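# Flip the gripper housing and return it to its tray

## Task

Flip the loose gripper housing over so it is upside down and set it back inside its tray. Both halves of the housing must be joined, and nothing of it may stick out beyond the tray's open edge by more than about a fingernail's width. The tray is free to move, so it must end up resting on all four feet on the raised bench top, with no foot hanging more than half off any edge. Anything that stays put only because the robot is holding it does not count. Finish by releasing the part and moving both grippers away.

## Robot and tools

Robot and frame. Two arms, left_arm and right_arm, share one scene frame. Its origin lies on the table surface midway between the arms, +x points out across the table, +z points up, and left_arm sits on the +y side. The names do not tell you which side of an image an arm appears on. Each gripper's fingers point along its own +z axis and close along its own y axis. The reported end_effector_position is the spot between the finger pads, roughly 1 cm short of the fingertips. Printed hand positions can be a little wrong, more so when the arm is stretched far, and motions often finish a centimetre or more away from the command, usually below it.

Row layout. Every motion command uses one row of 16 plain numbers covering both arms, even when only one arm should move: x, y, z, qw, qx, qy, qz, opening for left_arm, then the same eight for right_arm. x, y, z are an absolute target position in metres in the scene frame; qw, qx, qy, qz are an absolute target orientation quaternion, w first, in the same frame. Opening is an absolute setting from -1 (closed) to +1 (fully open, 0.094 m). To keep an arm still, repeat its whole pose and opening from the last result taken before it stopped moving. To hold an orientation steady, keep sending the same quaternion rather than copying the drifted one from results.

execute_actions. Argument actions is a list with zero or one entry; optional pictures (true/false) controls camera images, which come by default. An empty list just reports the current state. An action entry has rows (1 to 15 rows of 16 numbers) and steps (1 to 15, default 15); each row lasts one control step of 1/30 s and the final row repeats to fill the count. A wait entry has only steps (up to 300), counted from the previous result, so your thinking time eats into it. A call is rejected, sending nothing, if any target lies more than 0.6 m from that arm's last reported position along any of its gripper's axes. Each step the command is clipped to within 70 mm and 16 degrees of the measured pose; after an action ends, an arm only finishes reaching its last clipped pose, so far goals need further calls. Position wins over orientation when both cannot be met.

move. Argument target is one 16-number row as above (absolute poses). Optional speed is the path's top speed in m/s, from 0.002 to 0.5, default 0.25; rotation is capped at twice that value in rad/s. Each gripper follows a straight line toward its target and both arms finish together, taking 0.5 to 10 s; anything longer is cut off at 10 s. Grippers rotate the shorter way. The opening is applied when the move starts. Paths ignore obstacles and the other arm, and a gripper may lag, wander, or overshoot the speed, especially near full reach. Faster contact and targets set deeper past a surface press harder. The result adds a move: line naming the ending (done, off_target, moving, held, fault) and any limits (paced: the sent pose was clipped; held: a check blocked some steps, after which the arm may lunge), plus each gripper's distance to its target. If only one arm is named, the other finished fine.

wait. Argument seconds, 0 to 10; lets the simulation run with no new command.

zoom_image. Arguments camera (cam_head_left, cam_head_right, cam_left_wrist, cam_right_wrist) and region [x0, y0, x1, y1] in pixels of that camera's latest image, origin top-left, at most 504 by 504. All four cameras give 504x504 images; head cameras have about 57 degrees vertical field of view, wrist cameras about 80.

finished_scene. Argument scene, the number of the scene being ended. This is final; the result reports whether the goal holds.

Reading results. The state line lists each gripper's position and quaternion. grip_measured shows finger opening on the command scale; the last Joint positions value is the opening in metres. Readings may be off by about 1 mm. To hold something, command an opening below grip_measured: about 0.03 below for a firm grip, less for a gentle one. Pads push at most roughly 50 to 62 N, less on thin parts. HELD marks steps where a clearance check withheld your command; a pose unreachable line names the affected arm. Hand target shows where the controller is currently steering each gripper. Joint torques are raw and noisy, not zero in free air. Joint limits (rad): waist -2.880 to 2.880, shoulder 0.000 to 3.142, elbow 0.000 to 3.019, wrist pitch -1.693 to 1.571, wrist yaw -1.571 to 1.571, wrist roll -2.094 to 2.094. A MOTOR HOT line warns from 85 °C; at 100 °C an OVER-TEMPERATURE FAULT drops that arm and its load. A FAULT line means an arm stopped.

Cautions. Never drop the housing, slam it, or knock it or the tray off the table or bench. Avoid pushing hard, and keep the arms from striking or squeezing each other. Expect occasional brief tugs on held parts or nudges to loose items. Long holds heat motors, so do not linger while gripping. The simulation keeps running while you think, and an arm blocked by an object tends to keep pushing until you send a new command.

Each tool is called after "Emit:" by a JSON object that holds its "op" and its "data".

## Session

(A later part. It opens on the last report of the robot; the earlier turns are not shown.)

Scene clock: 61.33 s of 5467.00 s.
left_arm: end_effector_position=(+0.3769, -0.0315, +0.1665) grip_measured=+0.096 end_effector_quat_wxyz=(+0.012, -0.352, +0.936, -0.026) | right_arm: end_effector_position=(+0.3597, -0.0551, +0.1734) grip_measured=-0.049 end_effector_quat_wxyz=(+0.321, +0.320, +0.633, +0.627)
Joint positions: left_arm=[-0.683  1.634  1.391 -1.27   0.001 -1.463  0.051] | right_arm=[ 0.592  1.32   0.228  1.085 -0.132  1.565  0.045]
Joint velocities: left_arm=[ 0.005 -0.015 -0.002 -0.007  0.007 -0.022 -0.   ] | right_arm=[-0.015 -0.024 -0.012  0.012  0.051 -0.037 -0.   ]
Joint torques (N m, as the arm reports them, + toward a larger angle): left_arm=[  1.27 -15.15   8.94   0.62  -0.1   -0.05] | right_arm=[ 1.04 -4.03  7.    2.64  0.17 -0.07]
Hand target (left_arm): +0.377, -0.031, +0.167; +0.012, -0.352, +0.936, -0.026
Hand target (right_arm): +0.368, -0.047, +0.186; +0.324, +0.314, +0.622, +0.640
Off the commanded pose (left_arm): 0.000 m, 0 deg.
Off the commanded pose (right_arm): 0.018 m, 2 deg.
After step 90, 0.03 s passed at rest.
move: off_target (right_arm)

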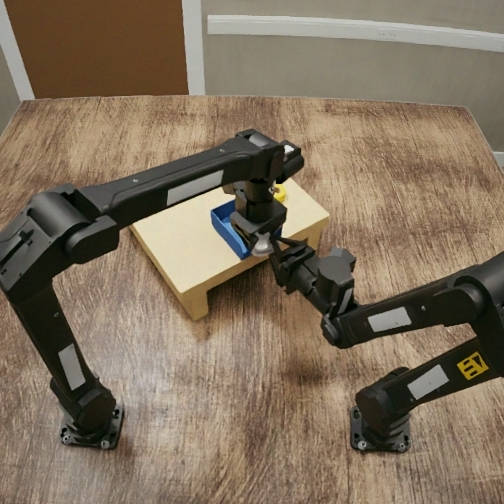

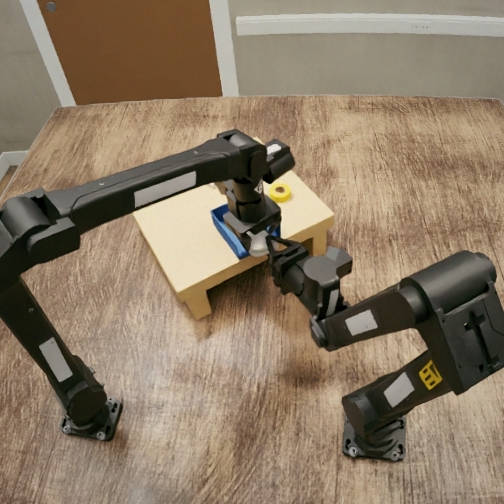

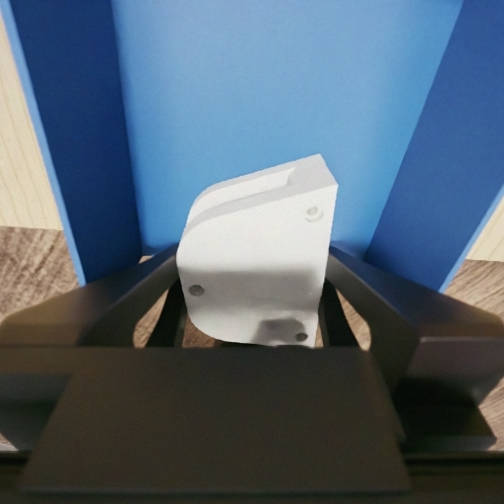

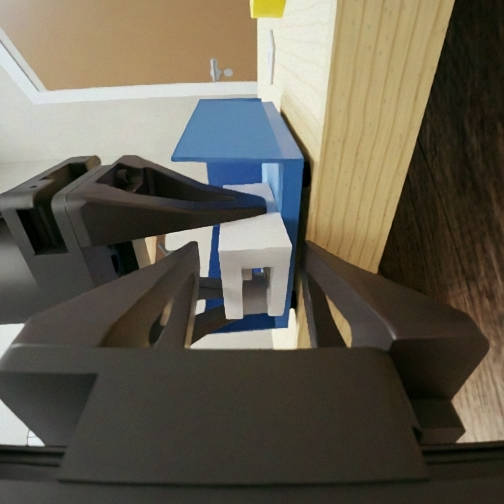

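Advance ~1.3 cm more.

Emit:
{"op": "move", "data": {"target": [0.3769,-0.0315,0.1665,0.012,-0.352,0.936,-0.026,0.0,0.379,-0.038,0.185,0.324,0.314,0.622,0.64,-0.2], "speed": 0.025}}

Scene clock: 64.43 s of 5467.00 s.
left_arm: end_effector_position=(+0.3769, -0.0315, +0.1665) grip_measured=+0.096 end_effector_quat_wxyz=(+0.012, -0.352, +0.936, -0.026) | right_arm: end_effector_position=(+0.3692, -0.0468, +0.1720) grip_measured=-0.199 end_effector_quat_wxyz=(+0.320, +0.320, +0.634, +0.627)
Joint positions: left_arm=[-0.683  1.634  1.391 -1.27   0.001 -1.463  0.051] | right_arm=[ 0.603  1.36   0.259  1.093 -0.12   1.565  0.038]
Joint velocities: left_arm=[-0.005 -0.015 -0.017 -0.002  0.007  0.022  0.   ] | right_arm=[ 0.005 -0.005  0.012 -0.007  0.022  0.007  0.   ]
Joint torques (N m, as the arm reports them, + toward a larger angle): left_arm=[  1.22 -15.18   9.02   0.63  -0.1   -0.04] | right_arm=[ 1.16 -4.28  7.09  2.65  0.17 -0.07]
Hand target (left_arm): +0.377, -0.031, +0.167; +0.012, -0.352, +0.936, -0.026
Hand target (right_arm): +0.378, -0.038, +0.185; +0.324, +0.314, +0.622, +0.640
Off the commanded pose (left_arm): 0.000 m, 0 deg.
Off the commanded pose (right_arm): 0.018 m, 2 deg.
move: off_target (right_arm)

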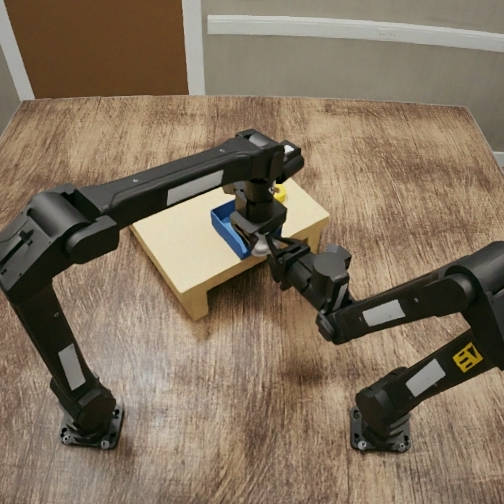

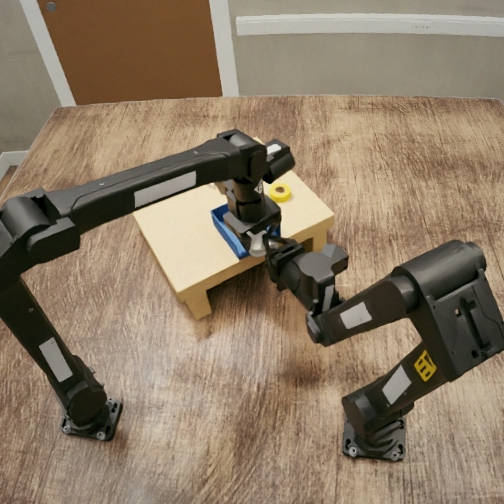

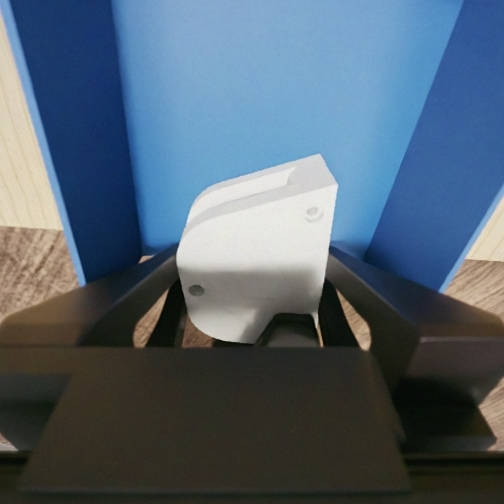

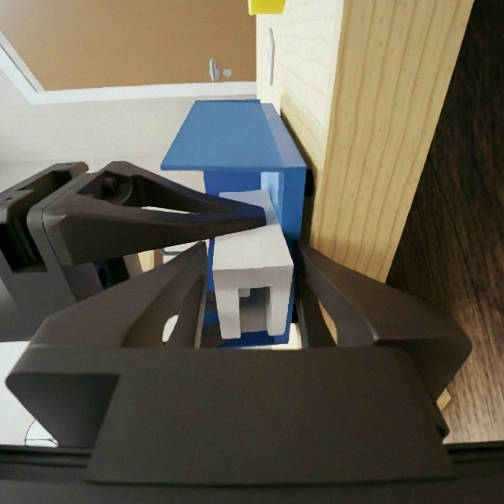

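Same depth as before. Close right, loosen left, then lift left.

Emit:
{"op": "move", "data": {"target": [0.3769,-0.0315,0.1665,0.012,-0.352,0.936,-0.026,0.22,0.3692,-0.0468,0.172,0.32,0.32,0.634,0.627,-0.55], "speed": 0.025}}

Emit:
{"op": "move", "data": {"target": [0.392,-0.045,0.2,0.012,-0.352,0.936,-0.026,0.22,0.3692,-0.0468,0.172,0.32,0.32,0.634,0.627,-0.55], "speed": 0.05}}

Scene clock: 69.33 s of 5467.00 s.
left_arm: end_effector_position=(+0.3765, -0.0311, +0.1659) grip_measured=+0.218 end_effector_quat_wxyz=(+0.012, -0.352, +0.936, -0.025) | right_arm: end_effector_position=(+0.3691, -0.0468, +0.1738) grip_measured=-0.451 end_effector_quat_wxyz=(+0.321, +0.319, +0.632, +0.628)
Joint positions: left_arm=[-0.683  1.634  1.389 -1.27   0.001 -1.463  0.057] | right_arm=[ 0.603  1.358  0.259  1.095 -0.12   1.565  0.026]
Joint velocities: left_arm=[-0.005 -0.005  0.022 -0.007 -0.051 -0.051 -0.   ] | right_arm=[-0.005 -0.005 -0.012 -0.017 -0.007 -0.007  0.001]
Joint torques (N m, as the arm reports them, + toward a larger angle): left_arm=[  1.36 -15.17   9.12   0.58  -0.11  -0.04] | right_arm=[ 0.29 -5.27  4.61  1.93 -0.06 -0.16]
Hand target (left_arm): +0.377, -0.031, +0.166; +0.012, -0.352, +0.936, -0.026
Hand target (right_arm): +0.369, -0.047, +0.172; +0.320, +0.320, +0.634, +0.627
Off the commanded pose (left_arm): 0.001 m, 0 deg.
Off the commanded pose (right_arm): 0.002 m, 0 deg.
After step 90, 1.20 s passed at rest.
move: done

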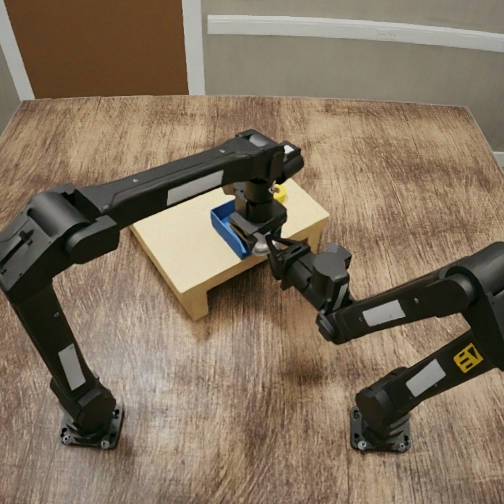

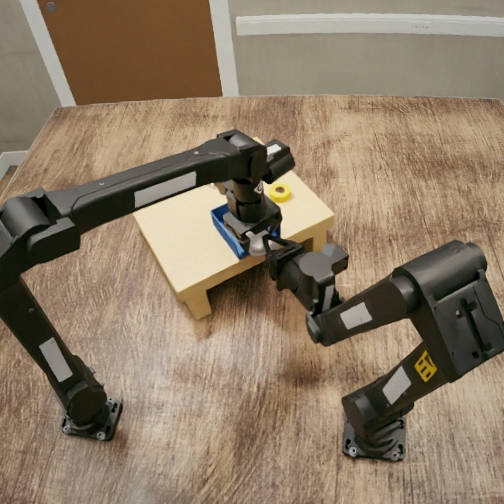

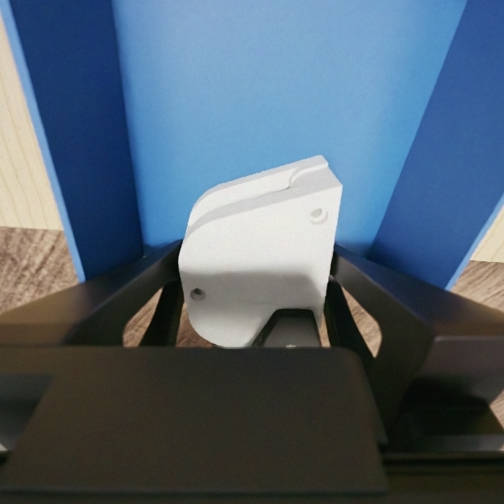

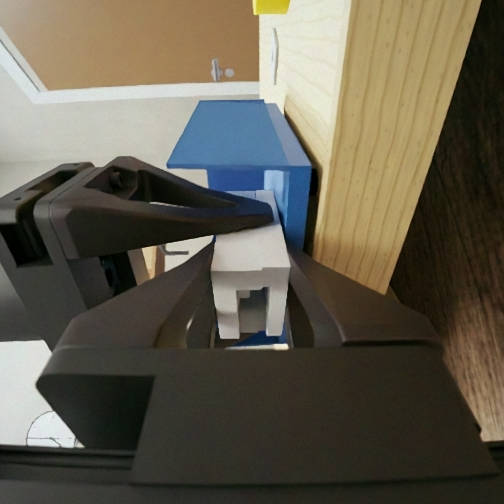

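Scene clock: 70.37 s of 5467.00 s.
left_arm: end_effector_position=(+0.3788, -0.0332, +0.1862) grip_measured=+0.219 end_effector_quat_wxyz=(+0.004, -0.352, +0.936, -0.009) | right_arm: end_effector_position=(+0.3691, -0.0469, +0.1738) grip_measured=-0.451 end_effector_quat_wxyz=(+0.322, +0.319, +0.632, +0.628)
Joint positions: left_arm=[-0.683  1.652  1.467 -1.365  0.001 -1.463  0.057] | right_arm=[ 0.603  1.358  0.259  1.095 -0.12   1.565  0.026]
Joint velocities: left_arm=[ 0.005 -0.005 -0.012 -0.002 -0.066 -0.066  0.001] | right_arm=[-0.015 -0.005  0.007 -0.012 -0.022  0.022 -0.   ]
Joint torques (N m, as the arm reports them, + toward a larger angle): left_arm=[  1.24 -14.42  13.3    0.43  -0.11  -0.03] | right_arm=[ 0.21 -5.35  4.64  1.96 -0.07 -0.16]
Hand target (left_arm): +0.391, -0.044, +0.200; +0.012, -0.352, +0.936, -0.026
Hand target (right_arm): +0.369, -0.047, +0.172; +0.320, +0.320, +0.634, +0.627
Off the commanded pose (left_arm): 0.022 m, 2 deg.
Off the commanded pose (right_arm): 0.002 m, 0 deg.
move: off_target (left_arm)

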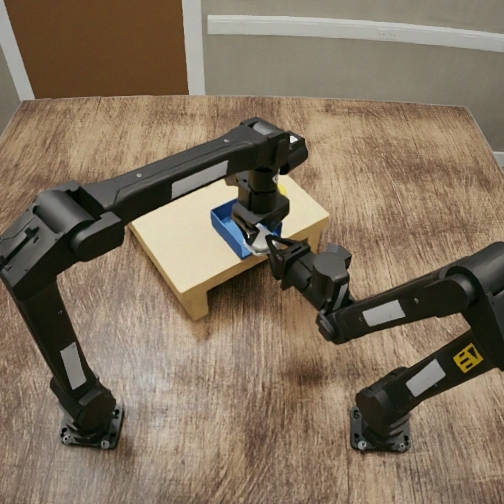

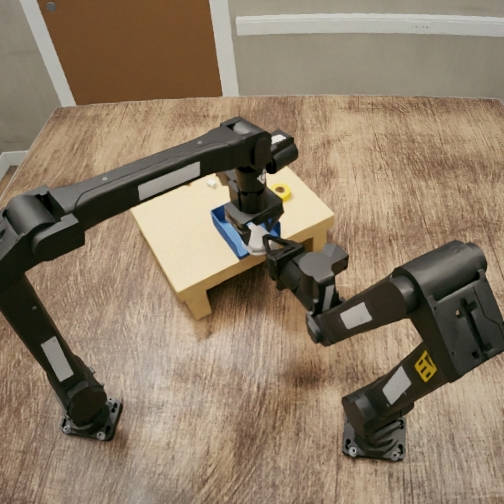

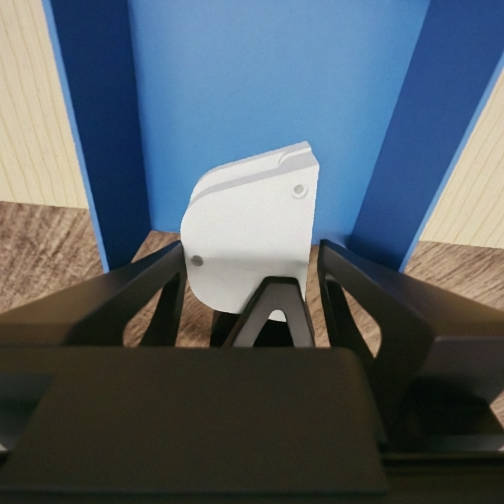

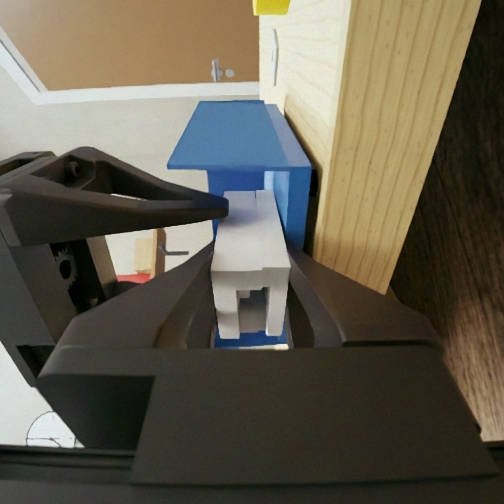

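Emit:
{"op": "move", "data": {"target": [0.41,-0.03,0.27,0.019,-0.276,0.961,-0.027,0.35,0.304,-0.094,0.2,0.319,0.319,0.631,0.631,-0.55], "speed": 0.1}}

Emit:
{"op": "move", "data": {"target": [0.41,-0.03,0.27,0.019,-0.276,0.961,-0.027,0.35,0.296,-0.083,0.2,0.672,-0.221,0.672,0.221,-0.55], "speed": 0.45}}

Emit:
{"op": "move", "data": {"target": [0.41,-0.03,0.27,0.019,-0.276,0.961,-0.027,0.35,0.288,-0.072,0.2,0.631,-0.631,0.319,-0.319,-0.55], "speed": 0.45}}

Emit:
{"op": "move", "data": {"target": [0.41,-0.03,0.27,0.019,-0.276,0.961,-0.027,0.35,0.36,-0.018,0.196,0.64,-0.622,0.31,-0.325,-0.55], "speed": 0.08}}

Scene clock: 75.07 s of 5467.00 s.
left_arm: end_effector_position=(+0.3999, -0.0266, +0.2571) grip_measured=+0.348 end_effector_quat_wxyz=(+0.012, -0.277, +0.961, -0.016) | right_arm: end_effector_position=(+0.3023, -0.0928, +0.2059) grip_measured=-0.451 end_effector_quat_wxyz=(+0.323, +0.314, +0.629, +0.634)
Joint positions: left_arm=[-0.646  1.652  1.653 -1.531 -0.001 -1.269  0.063] | right_arm=[ 0.553  0.822  0.104  0.731 -0.177  1.565  0.026]
Joint velocities: left_arm=[-0.015 -0.005 -0.007 -0.007  0.007 -0.037 -0.   ] | right_arm=[ 0.024 -0.005 -0.002 -0.022  0.022 -0.037 -0.   ]
Joint torques (N m, as the arm reports them, + toward a larger angle): left_arm=[  2.02 -15.44  12.72   0.23  -0.18   0.07] | right_arm=[-0.47 -0.27  6.79  1.79 -0.16 -0.12]
Hand target (left_arm): +0.409, -0.029, +0.270; +0.019, -0.276, +0.961, -0.027
Hand target (right_arm): +0.303, -0.095, +0.202; +0.320, +0.319, +0.631, +0.631
Off the commanded pose (left_arm): 0.017 m, 1 deg.
Off the commanded pose (right_arm): 0.006 m, 1 deg.
After step 90, 0.33 s passed at rest.
move: off_target (left_arm)

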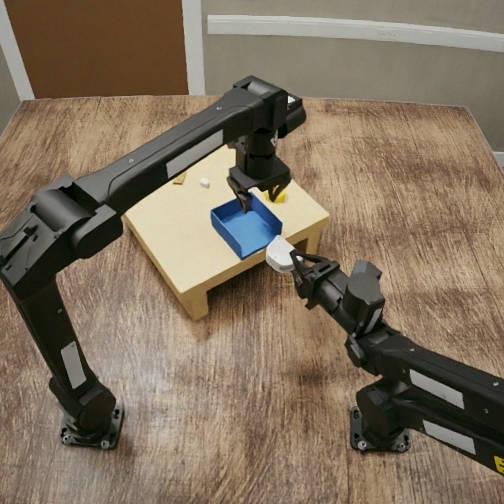

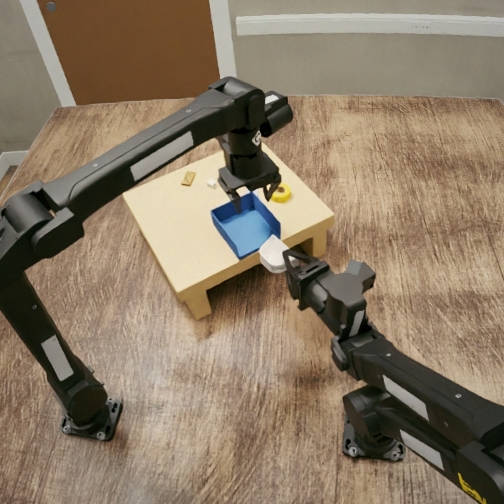

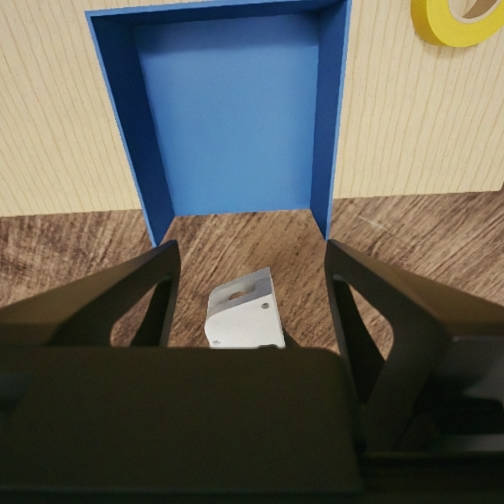

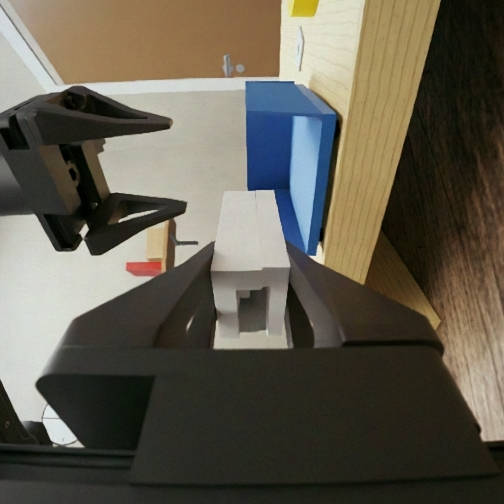

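Scene clock: 77.50 s of 5467.00 s.
left_arm: end_effector_position=(+0.3999, -0.0266, +0.2571) grip_measured=+0.348 end_effector_quat_wxyz=(+0.012, -0.277, +0.961, -0.016) | right_arm: end_effector_position=(+0.2982, -0.0840, +0.2045) grip_measured=-0.451 end_effector_quat_wxyz=(+0.673, -0.214, +0.671, +0.225)
Joint positions: left_arm=[-0.646  1.652  1.653 -1.531 -0.001 -1.267  0.063] | right_arm=[ 0.614  0.826  0.104  0.731 -0.111  0.014  0.026]
Joint velocities: left_arm=[ 0.005  0.015 -0.012 -0.007 -0.037  0.007 -0.   ] | right_arm=[ 0.015 -0.005  0.012 -0.012 -0.007  0.051  0.001]
Joint torques (N m, as the arm reports them, + toward a larger angle): left_arm=[  1.99 -15.07  12.82   0.22  -0.15   0.06] | right_arm=[ 1.12  0.21  6.55  2.21  0.17 -0.15]
Hand target (left_arm): +0.410, -0.029, +0.270; +0.019, -0.276, +0.961, -0.027
Hand target (right_arm): +0.296, -0.083, +0.200; +0.671, -0.220, +0.672, +0.222
Off the commanded pose (left_arm): 0.017 m, 1 deg.
Off the commanded pose (right_arm): 0.005 m, 1 deg.
move: off_target (left_arm)

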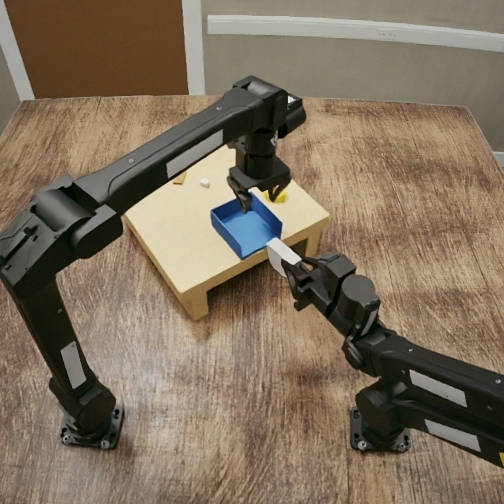

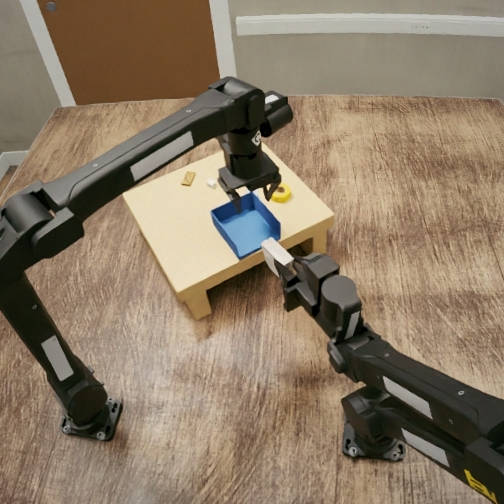

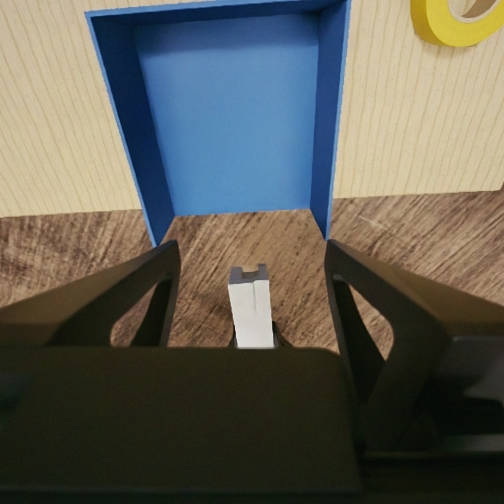

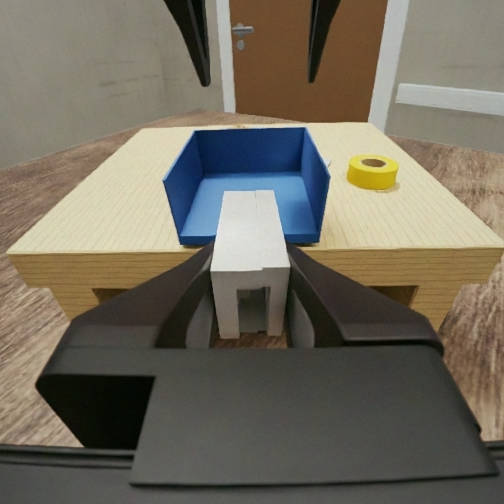

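Scene clock: 79.97 s of 5467.00 s.
left_arm: end_effector_position=(+0.3999, -0.0266, +0.2571) grip_measured=+0.348 end_effector_quat_wxyz=(+0.012, -0.277, +0.961, -0.016) | right_arm: end_effector_position=(+0.2908, -0.0723, +0.2045) grip_measured=-0.451 end_effector_quat_wxyz=(+0.636, -0.625, +0.323, -0.317)
Joint positions: left_arm=[-0.646  1.652  1.653 -1.531 -0.001 -1.267  0.063] | right_arm=[ 0.693  0.826  0.104  0.731 -0.031 -1.555  0.026]
Joint velocities: left_arm=[-0.015  0.015 -0.012 -0.002  0.022  0.066  0.001] | right_arm=[-0.005 -0.005 -0.002  0.002 -0.051 -0.037 -0.   ]
Joint torques (N m, as the arm reports them, + toward a larger angle): left_arm=[  1.85 -15.15  12.85   0.24  -0.16   0.05] | right_arm=[ 1.2  -0.34  6.41  2.03  0.16 -0.06]
Hand target (left_arm): +0.410, -0.029, +0.270; +0.019, -0.276, +0.961, -0.027
Hand target (right_arm): +0.288, -0.072, +0.200; +0.632, -0.631, +0.320, -0.318
Off the commanded pose (left_arm): 0.017 m, 1 deg.
Off the commanded pose (right_arm): 0.005 m, 1 deg.
move: off_target (left_arm)

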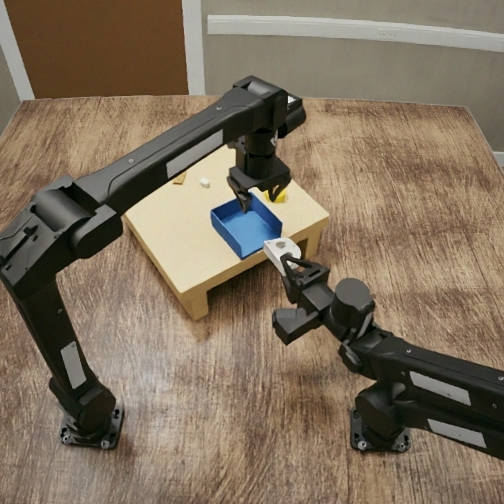

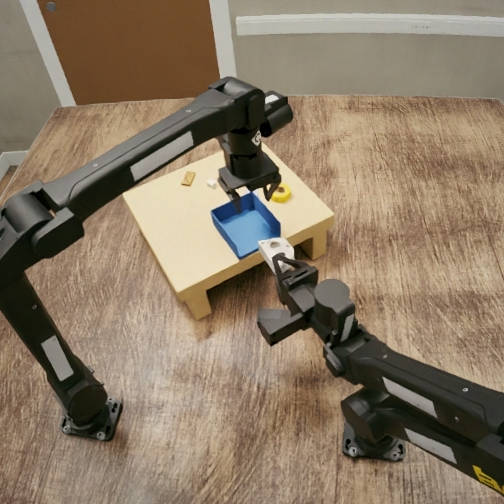

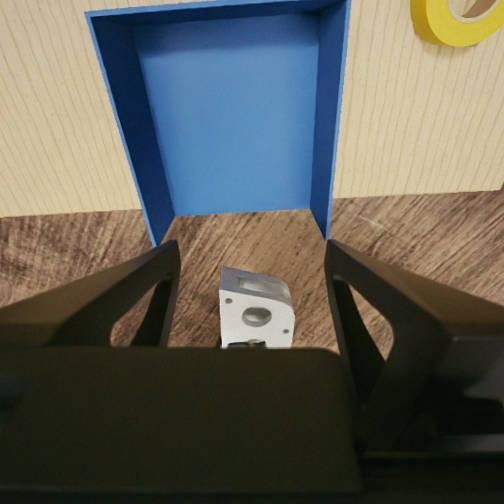

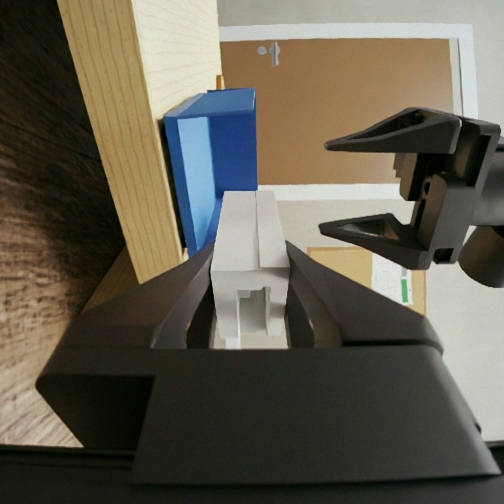

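Scene clock: 81.43 s of 5467.00 s.
left_arm: end_effector_position=(+0.3999, -0.0266, +0.2571) grip_measured=+0.348 end_effector_quat_wxyz=(+0.012, -0.277, +0.961, -0.016) | right_arm: end_effector_position=(+0.3529, -0.0268, +0.1785) grip_measured=-0.451 end_effector_quat_wxyz=(+0.628, -0.634, +0.323, -0.316)
Joint positions: left_arm=[-0.646  1.652  1.653 -1.531 -0.001 -1.267  0.063] | right_arm=[ 0.701  1.311  0.256  1.043 -0.025 -1.567  0.026]
Joint velocities: left_arm=[-0.024  0.005 -0.002 -0.012 -0.022  0.051  0.   ] | right_arm=[-0.015 -0.005 -0.002  0.007 -0.066 -0.051  0.001]
Joint torques (N m, as the arm reports them, + toward a larger angle): left_arm=[  1.98 -15.06  12.82   0.21  -0.15   0.05] | right_arm=[ 1.06 -4.83  7.35  2.68  0.16 -0.09]
Hand target (left_arm): +0.410, -0.029, +0.270; +0.019, -0.276, +0.961, -0.027
Hand target (right_arm): +0.360, -0.018, +0.195; +0.640, -0.622, +0.311, -0.325
Off the commanded pose (left_arm): 0.017 m, 1 deg.
Off the commanded pose (right_arm): 0.021 m, 3 deg.
move: off_target (left_arm, right_arm)

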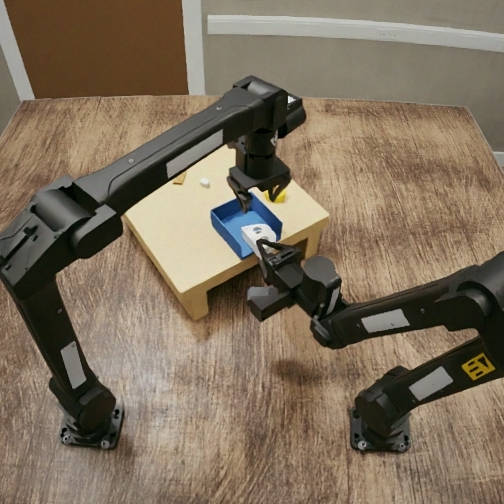

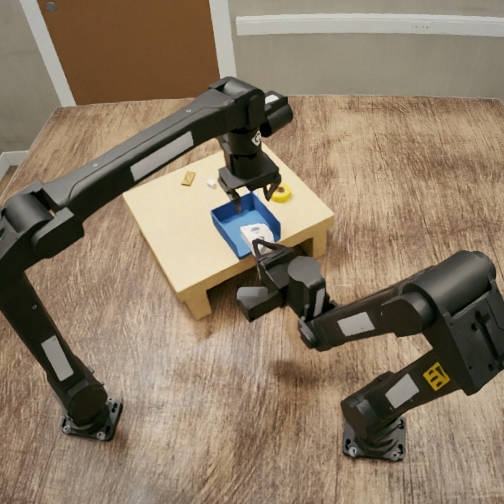

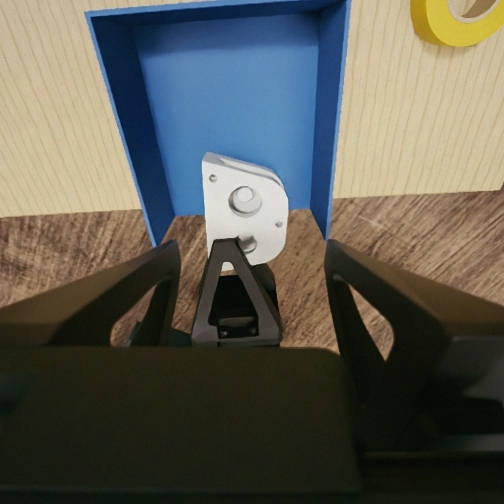

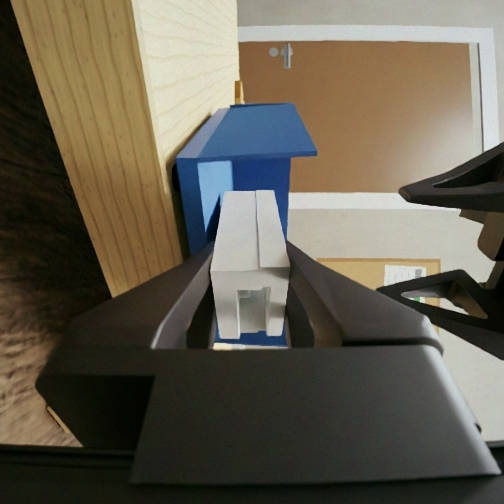

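Emit:
{"op": "execute_actions", "data": {"actions": []}}

Scene clock: 87.63 s of 5467.00 s.
left_arm: end_effector_position=(+0.3999, -0.0266, +0.2571) grip_measured=+0.348 end_effector_quat_wxyz=(+0.012, -0.277, +0.961, -0.016) | right_arm: end_effector_position=(+0.3529, -0.0268, +0.1785) grip_measured=-0.451 end_effector_quat_wxyz=(+0.628, -0.634, +0.322, -0.316)
Joint positions: left_arm=[-0.646  1.652  1.653 -1.531 -0.001 -1.267  0.063] | right_arm=[ 0.701  1.311  0.256  1.043 -0.025 -1.567  0.026]
Joint velocities: left_arm=[-0.005 -0.005 -0.012  0.007 -0.066  0.007 -0.002] | right_arm=[-0.005 -0.005 -0.007 -0.017  0.007 -0.022  0.001]
Joint torques (N m, as the arm reports them, + toward a larger angle): left_arm=[  1.86 -15.17  12.79   0.21  -0.16   0.06] | right_arm=[ 1.   -4.64  7.38  2.69  0.15 -0.07]
Hand target (left_arm): +0.410, -0.029, +0.270; +0.019, -0.276, +0.961, -0.027
Hand target (right_arm): +0.360, -0.018, +0.195; +0.640, -0.622, +0.311, -0.325
Off the commanded pose (left_arm): 0.017 m, 1 deg.
Off the commanded pose (right_arm): 0.021 m, 3 deg.
Steps of this call (steps 1 to 90: nothing new was sent; then 3.20 s passed at rest). Readings (end_effector_position):
1: left_arm (+0.3999, -0.0266, +0.2571) | right_arm (+0.3529, -0.0268, +0.1785)
2: left_arm (+0.3999, -0.0266, +0.2571) | right_arm (+0.3529, -0.0268, +0.1785)
4: left_arm (+0.3999, -0.0266, +0.2571) | right_arm (+0.3529, -0.0268, +0.1785)
8: left_arm (+0.3999, -0.0266, +0.2571) | right_arm (+0.3529, -0.0268, +0.1785)
90: the state above

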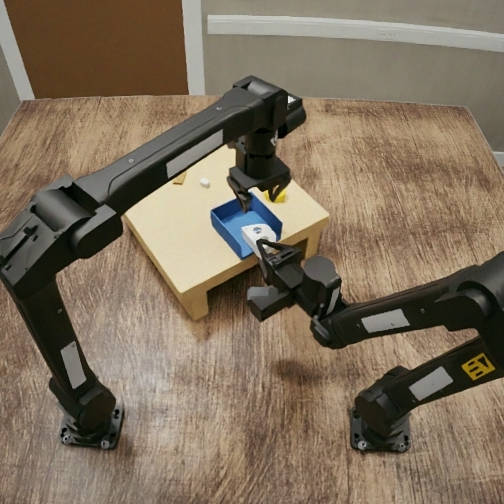

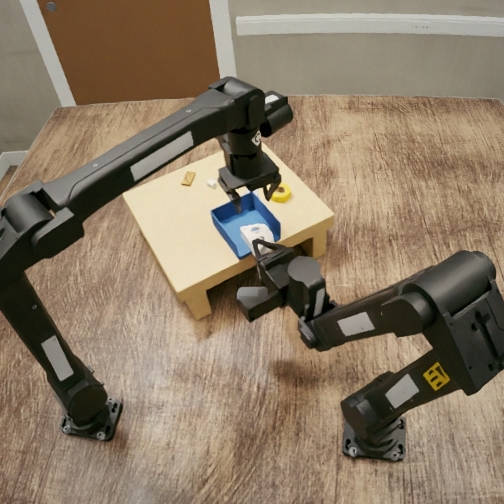

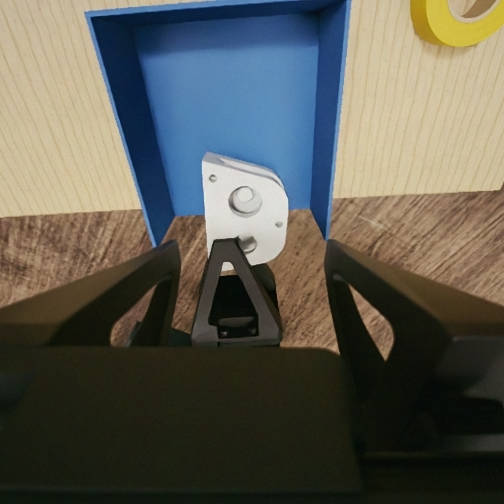

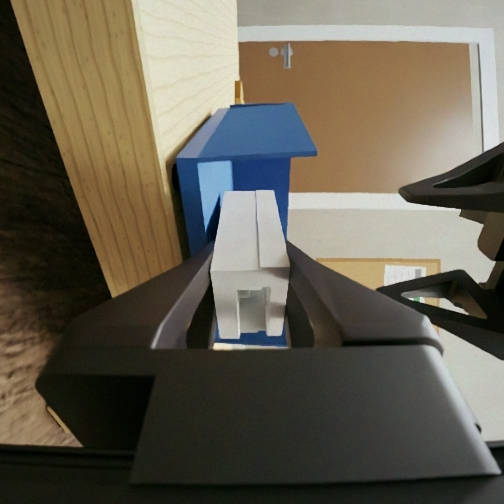

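Emit:
{"op": "move", "data": {"target": [0.41,-0.029,0.27,0.019,-0.276,0.961,-0.027,0.35,0.363,-0.014,0.187,0.64,-0.622,0.31,-0.325,-0.55], "speed": 0.02}}

Scene clock: 91.70 s of 5467.00 s.
left_arm: end_effector_position=(+0.3999, -0.0266, +0.2571) grip_measured=+0.348 end_effector_quat_wxyz=(+0.012, -0.276, +0.961, -0.016) | right_arm: end_effector_position=(+0.3544, -0.0239, +0.1750) grip_measured=-0.451 end_effector_quat_wxyz=(+0.631, -0.631, +0.321, -0.318)
Joint positions: left_arm=[-0.646  1.652  1.653 -1.531 -0.001 -1.266  0.063] | right_arm=[ 0.708  1.353  0.259  1.092 -0.018 -1.568  0.026]
Joint velocities: left_arm=[ 0.005 -0.005  0.012 -0.007  0.022  0.037  0.001] | right_arm=[-0.005  0.005 -0.012  0.007 -0.037 -0.037  0.001]
Joint torques (N m, as the arm reports them, + toward a larger angle): left_arm=[  2.05 -15.27  12.64   0.25  -0.16   0.06] | right_arm=[ 1.11 -4.4   7.13  2.54  0.14 -0.07]
Hand target (left_arm): +0.410, -0.028, +0.270; +0.019, -0.276, +0.961, -0.027
Hand target (right_arm): +0.362, -0.014, +0.187; +0.640, -0.622, +0.311, -0.325
Off the commanded pose (left_arm): 0.017 m, 1 deg.
Off the commanded pose (right_arm): 0.018 m, 2 deg.
move: off_target (left_arm, right_arm)

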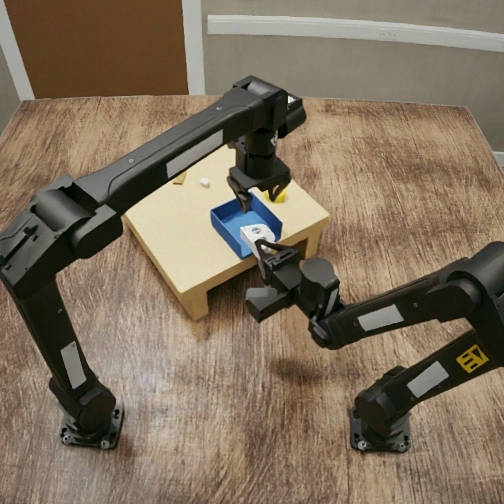

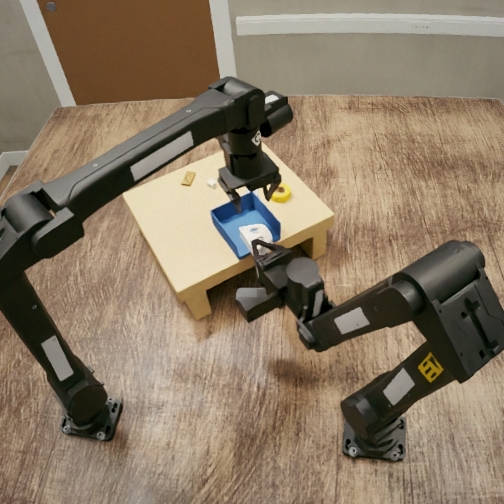

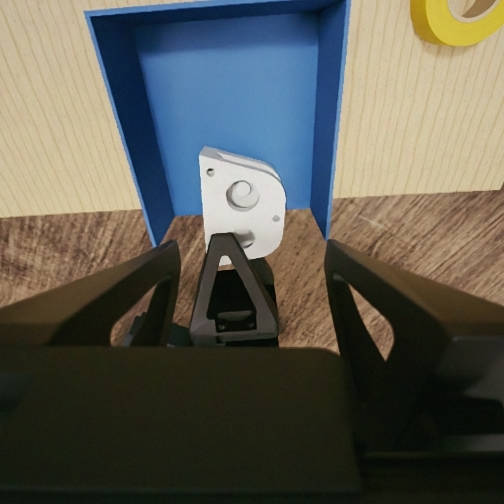

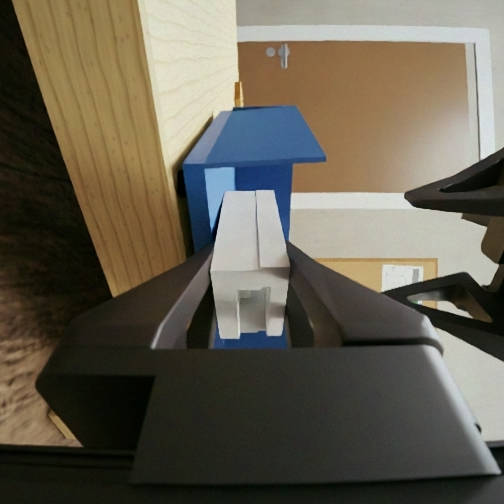

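Emit:
{"op": "move", "data": {"target": [0.41,-0.029,0.27,0.019,-0.276,0.961,-0.027,0.35,0.363,-0.014,0.181,0.64,-0.622,0.31,-0.325,-0.55], "speed": 0.02}}

Scene clock: 94.27 s of 5467.00 s.
left_arm: end_effector_position=(+0.3999, -0.0266, +0.2571) grip_measured=+0.348 end_effector_quat_wxyz=(+0.012, -0.276, +0.961, -0.016) | right_arm: end_effector_position=(+0.3553, -0.0232, +0.1739) grip_measured=-0.451 end_effector_quat_wxyz=(+0.635, -0.627, +0.318, -0.321)
Joint positions: left_arm=[-0.646  1.652  1.653 -1.531 -0.001 -1.266  0.063] | right_arm=[ 0.708  1.38   0.259  1.132 -0.018 -1.569  0.026]
Joint velocities: left_arm=[-0.005  0.005  0.002 -0.002  0.007  0.007 -0.   ] | right_arm=[-0.005 -0.024 -0.007 -0.007  0.022 -0.051 -0.   ]
Joint torques (N m, as the arm reports them, + toward a larger angle): left_arm=[  1.98 -15.36  12.62   0.23  -0.15   0.06] | right_arm=[ 1.05 -4.21  6.63  2.36  0.13 -0.05]
Hand target (left_arm): +0.410, -0.028, +0.270; +0.019, -0.276, +0.961, -0.027
Hand target (right_arm): +0.362, -0.014, +0.181; +0.640, -0.623, +0.310, -0.325
Off the commanded pose (left_arm): 0.017 m, 1 deg.
Off the commanded pose (right_arm): 0.014 m, 1 deg.
move: off_target (left_arm, right_arm)

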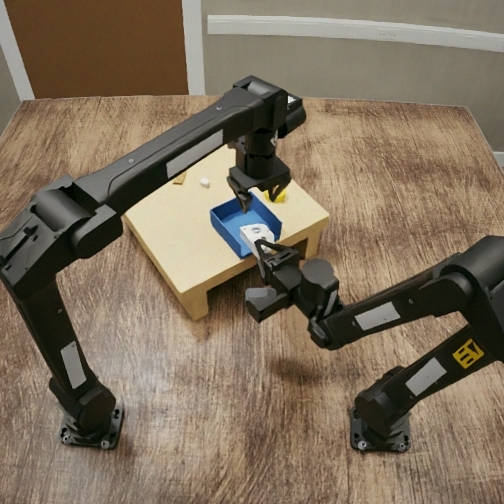

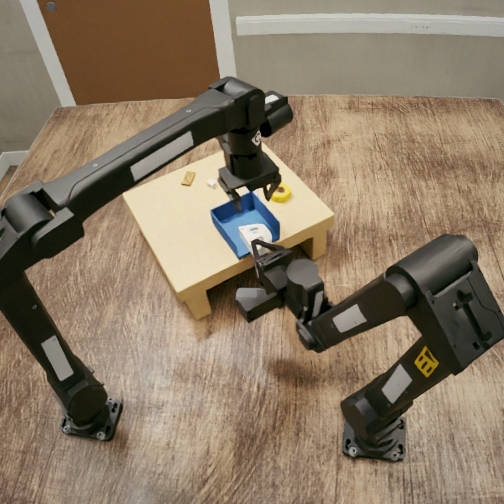

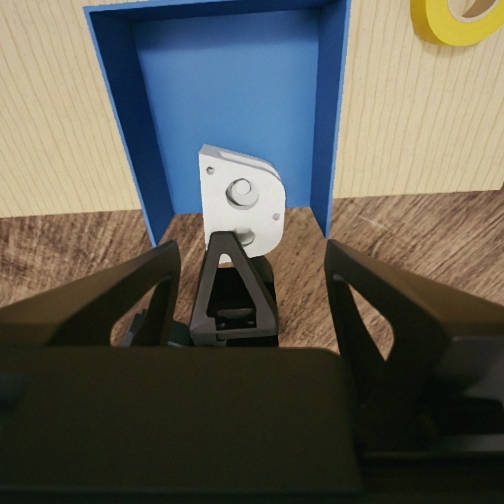

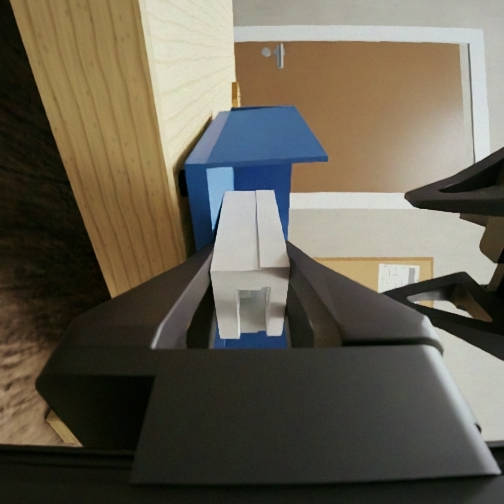

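Emit:
{"op": "move", "data": {"target": [0.41,-0.029,0.27,0.019,-0.276,0.961,-0.027,0.35,0.354,-0.022,0.176,0.64,-0.622,0.31,-0.325,-0.36], "speed": 0.01}}

Scene clock: 97.87 s of 5467.00 s.
left_arm: end_effector_position=(+0.3999, -0.0266, +0.2571) grip_measured=+0.348 end_effector_quat_wxyz=(+0.012, -0.276, +0.961, -0.016) | right_arm: end_effector_position=(+0.3554, -0.0232, +0.1778) grip_measured=-0.361 end_effector_quat_wxyz=(+0.640, -0.621, +0.315, -0.324)
Joint positions: left_arm=[-0.646  1.652  1.653 -1.531 -0.001 -1.266  0.063] | right_arm=[ 0.708  1.384  0.259  1.155 -0.018 -1.569  0.03 ]
Joint velocities: left_arm=[ 0.005  0.015 -0.022 -0.007  0.037 -0.037 -0.   ] | right_arm=[ 0.005 -0.015  0.007 -0.007 -0.051 -0.007 -0.002]
Joint torques (N m, as the arm reports them, + toward a larger angle): left_arm=[  1.93 -15.17  12.64   0.23  -0.15   0.04] | right_arm=[ 0.55 -4.71  4.2   2.67 -0.05 -0.05]
Hand target (left_arm): +0.410, -0.028, +0.270; +0.019, -0.276, +0.961, -0.027
Hand target (right_arm): +0.354, -0.022, +0.176; +0.641, -0.622, +0.310, -0.325
Off the commanded pose (left_arm): 0.017 m, 1 deg.
Off the commanded pose (right_arm): 0.003 m, 1 deg.
move: off_target (left_arm)

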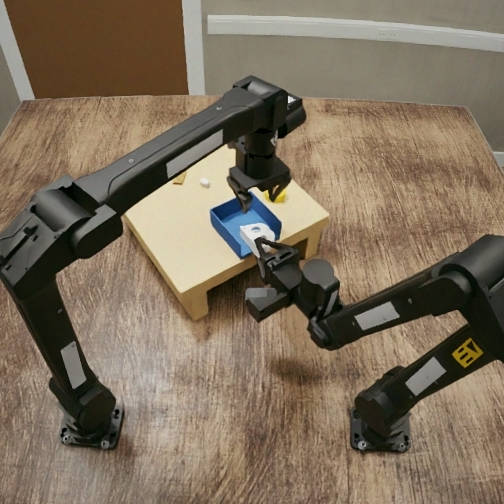

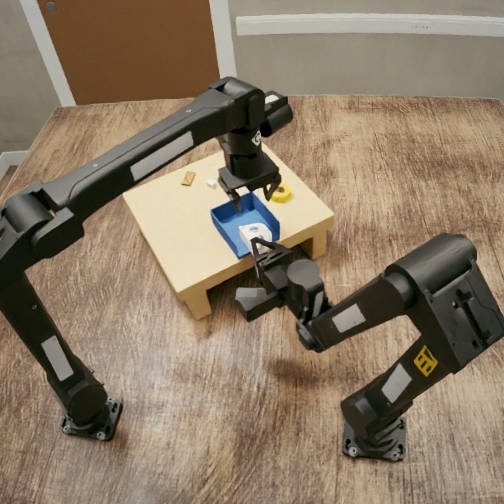

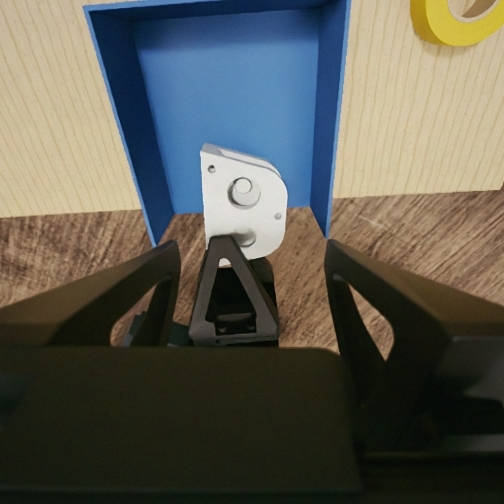

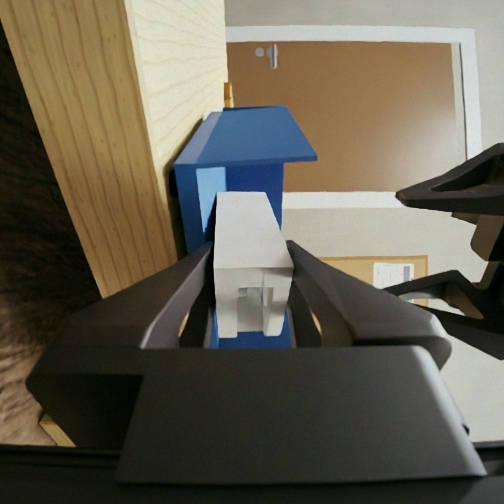

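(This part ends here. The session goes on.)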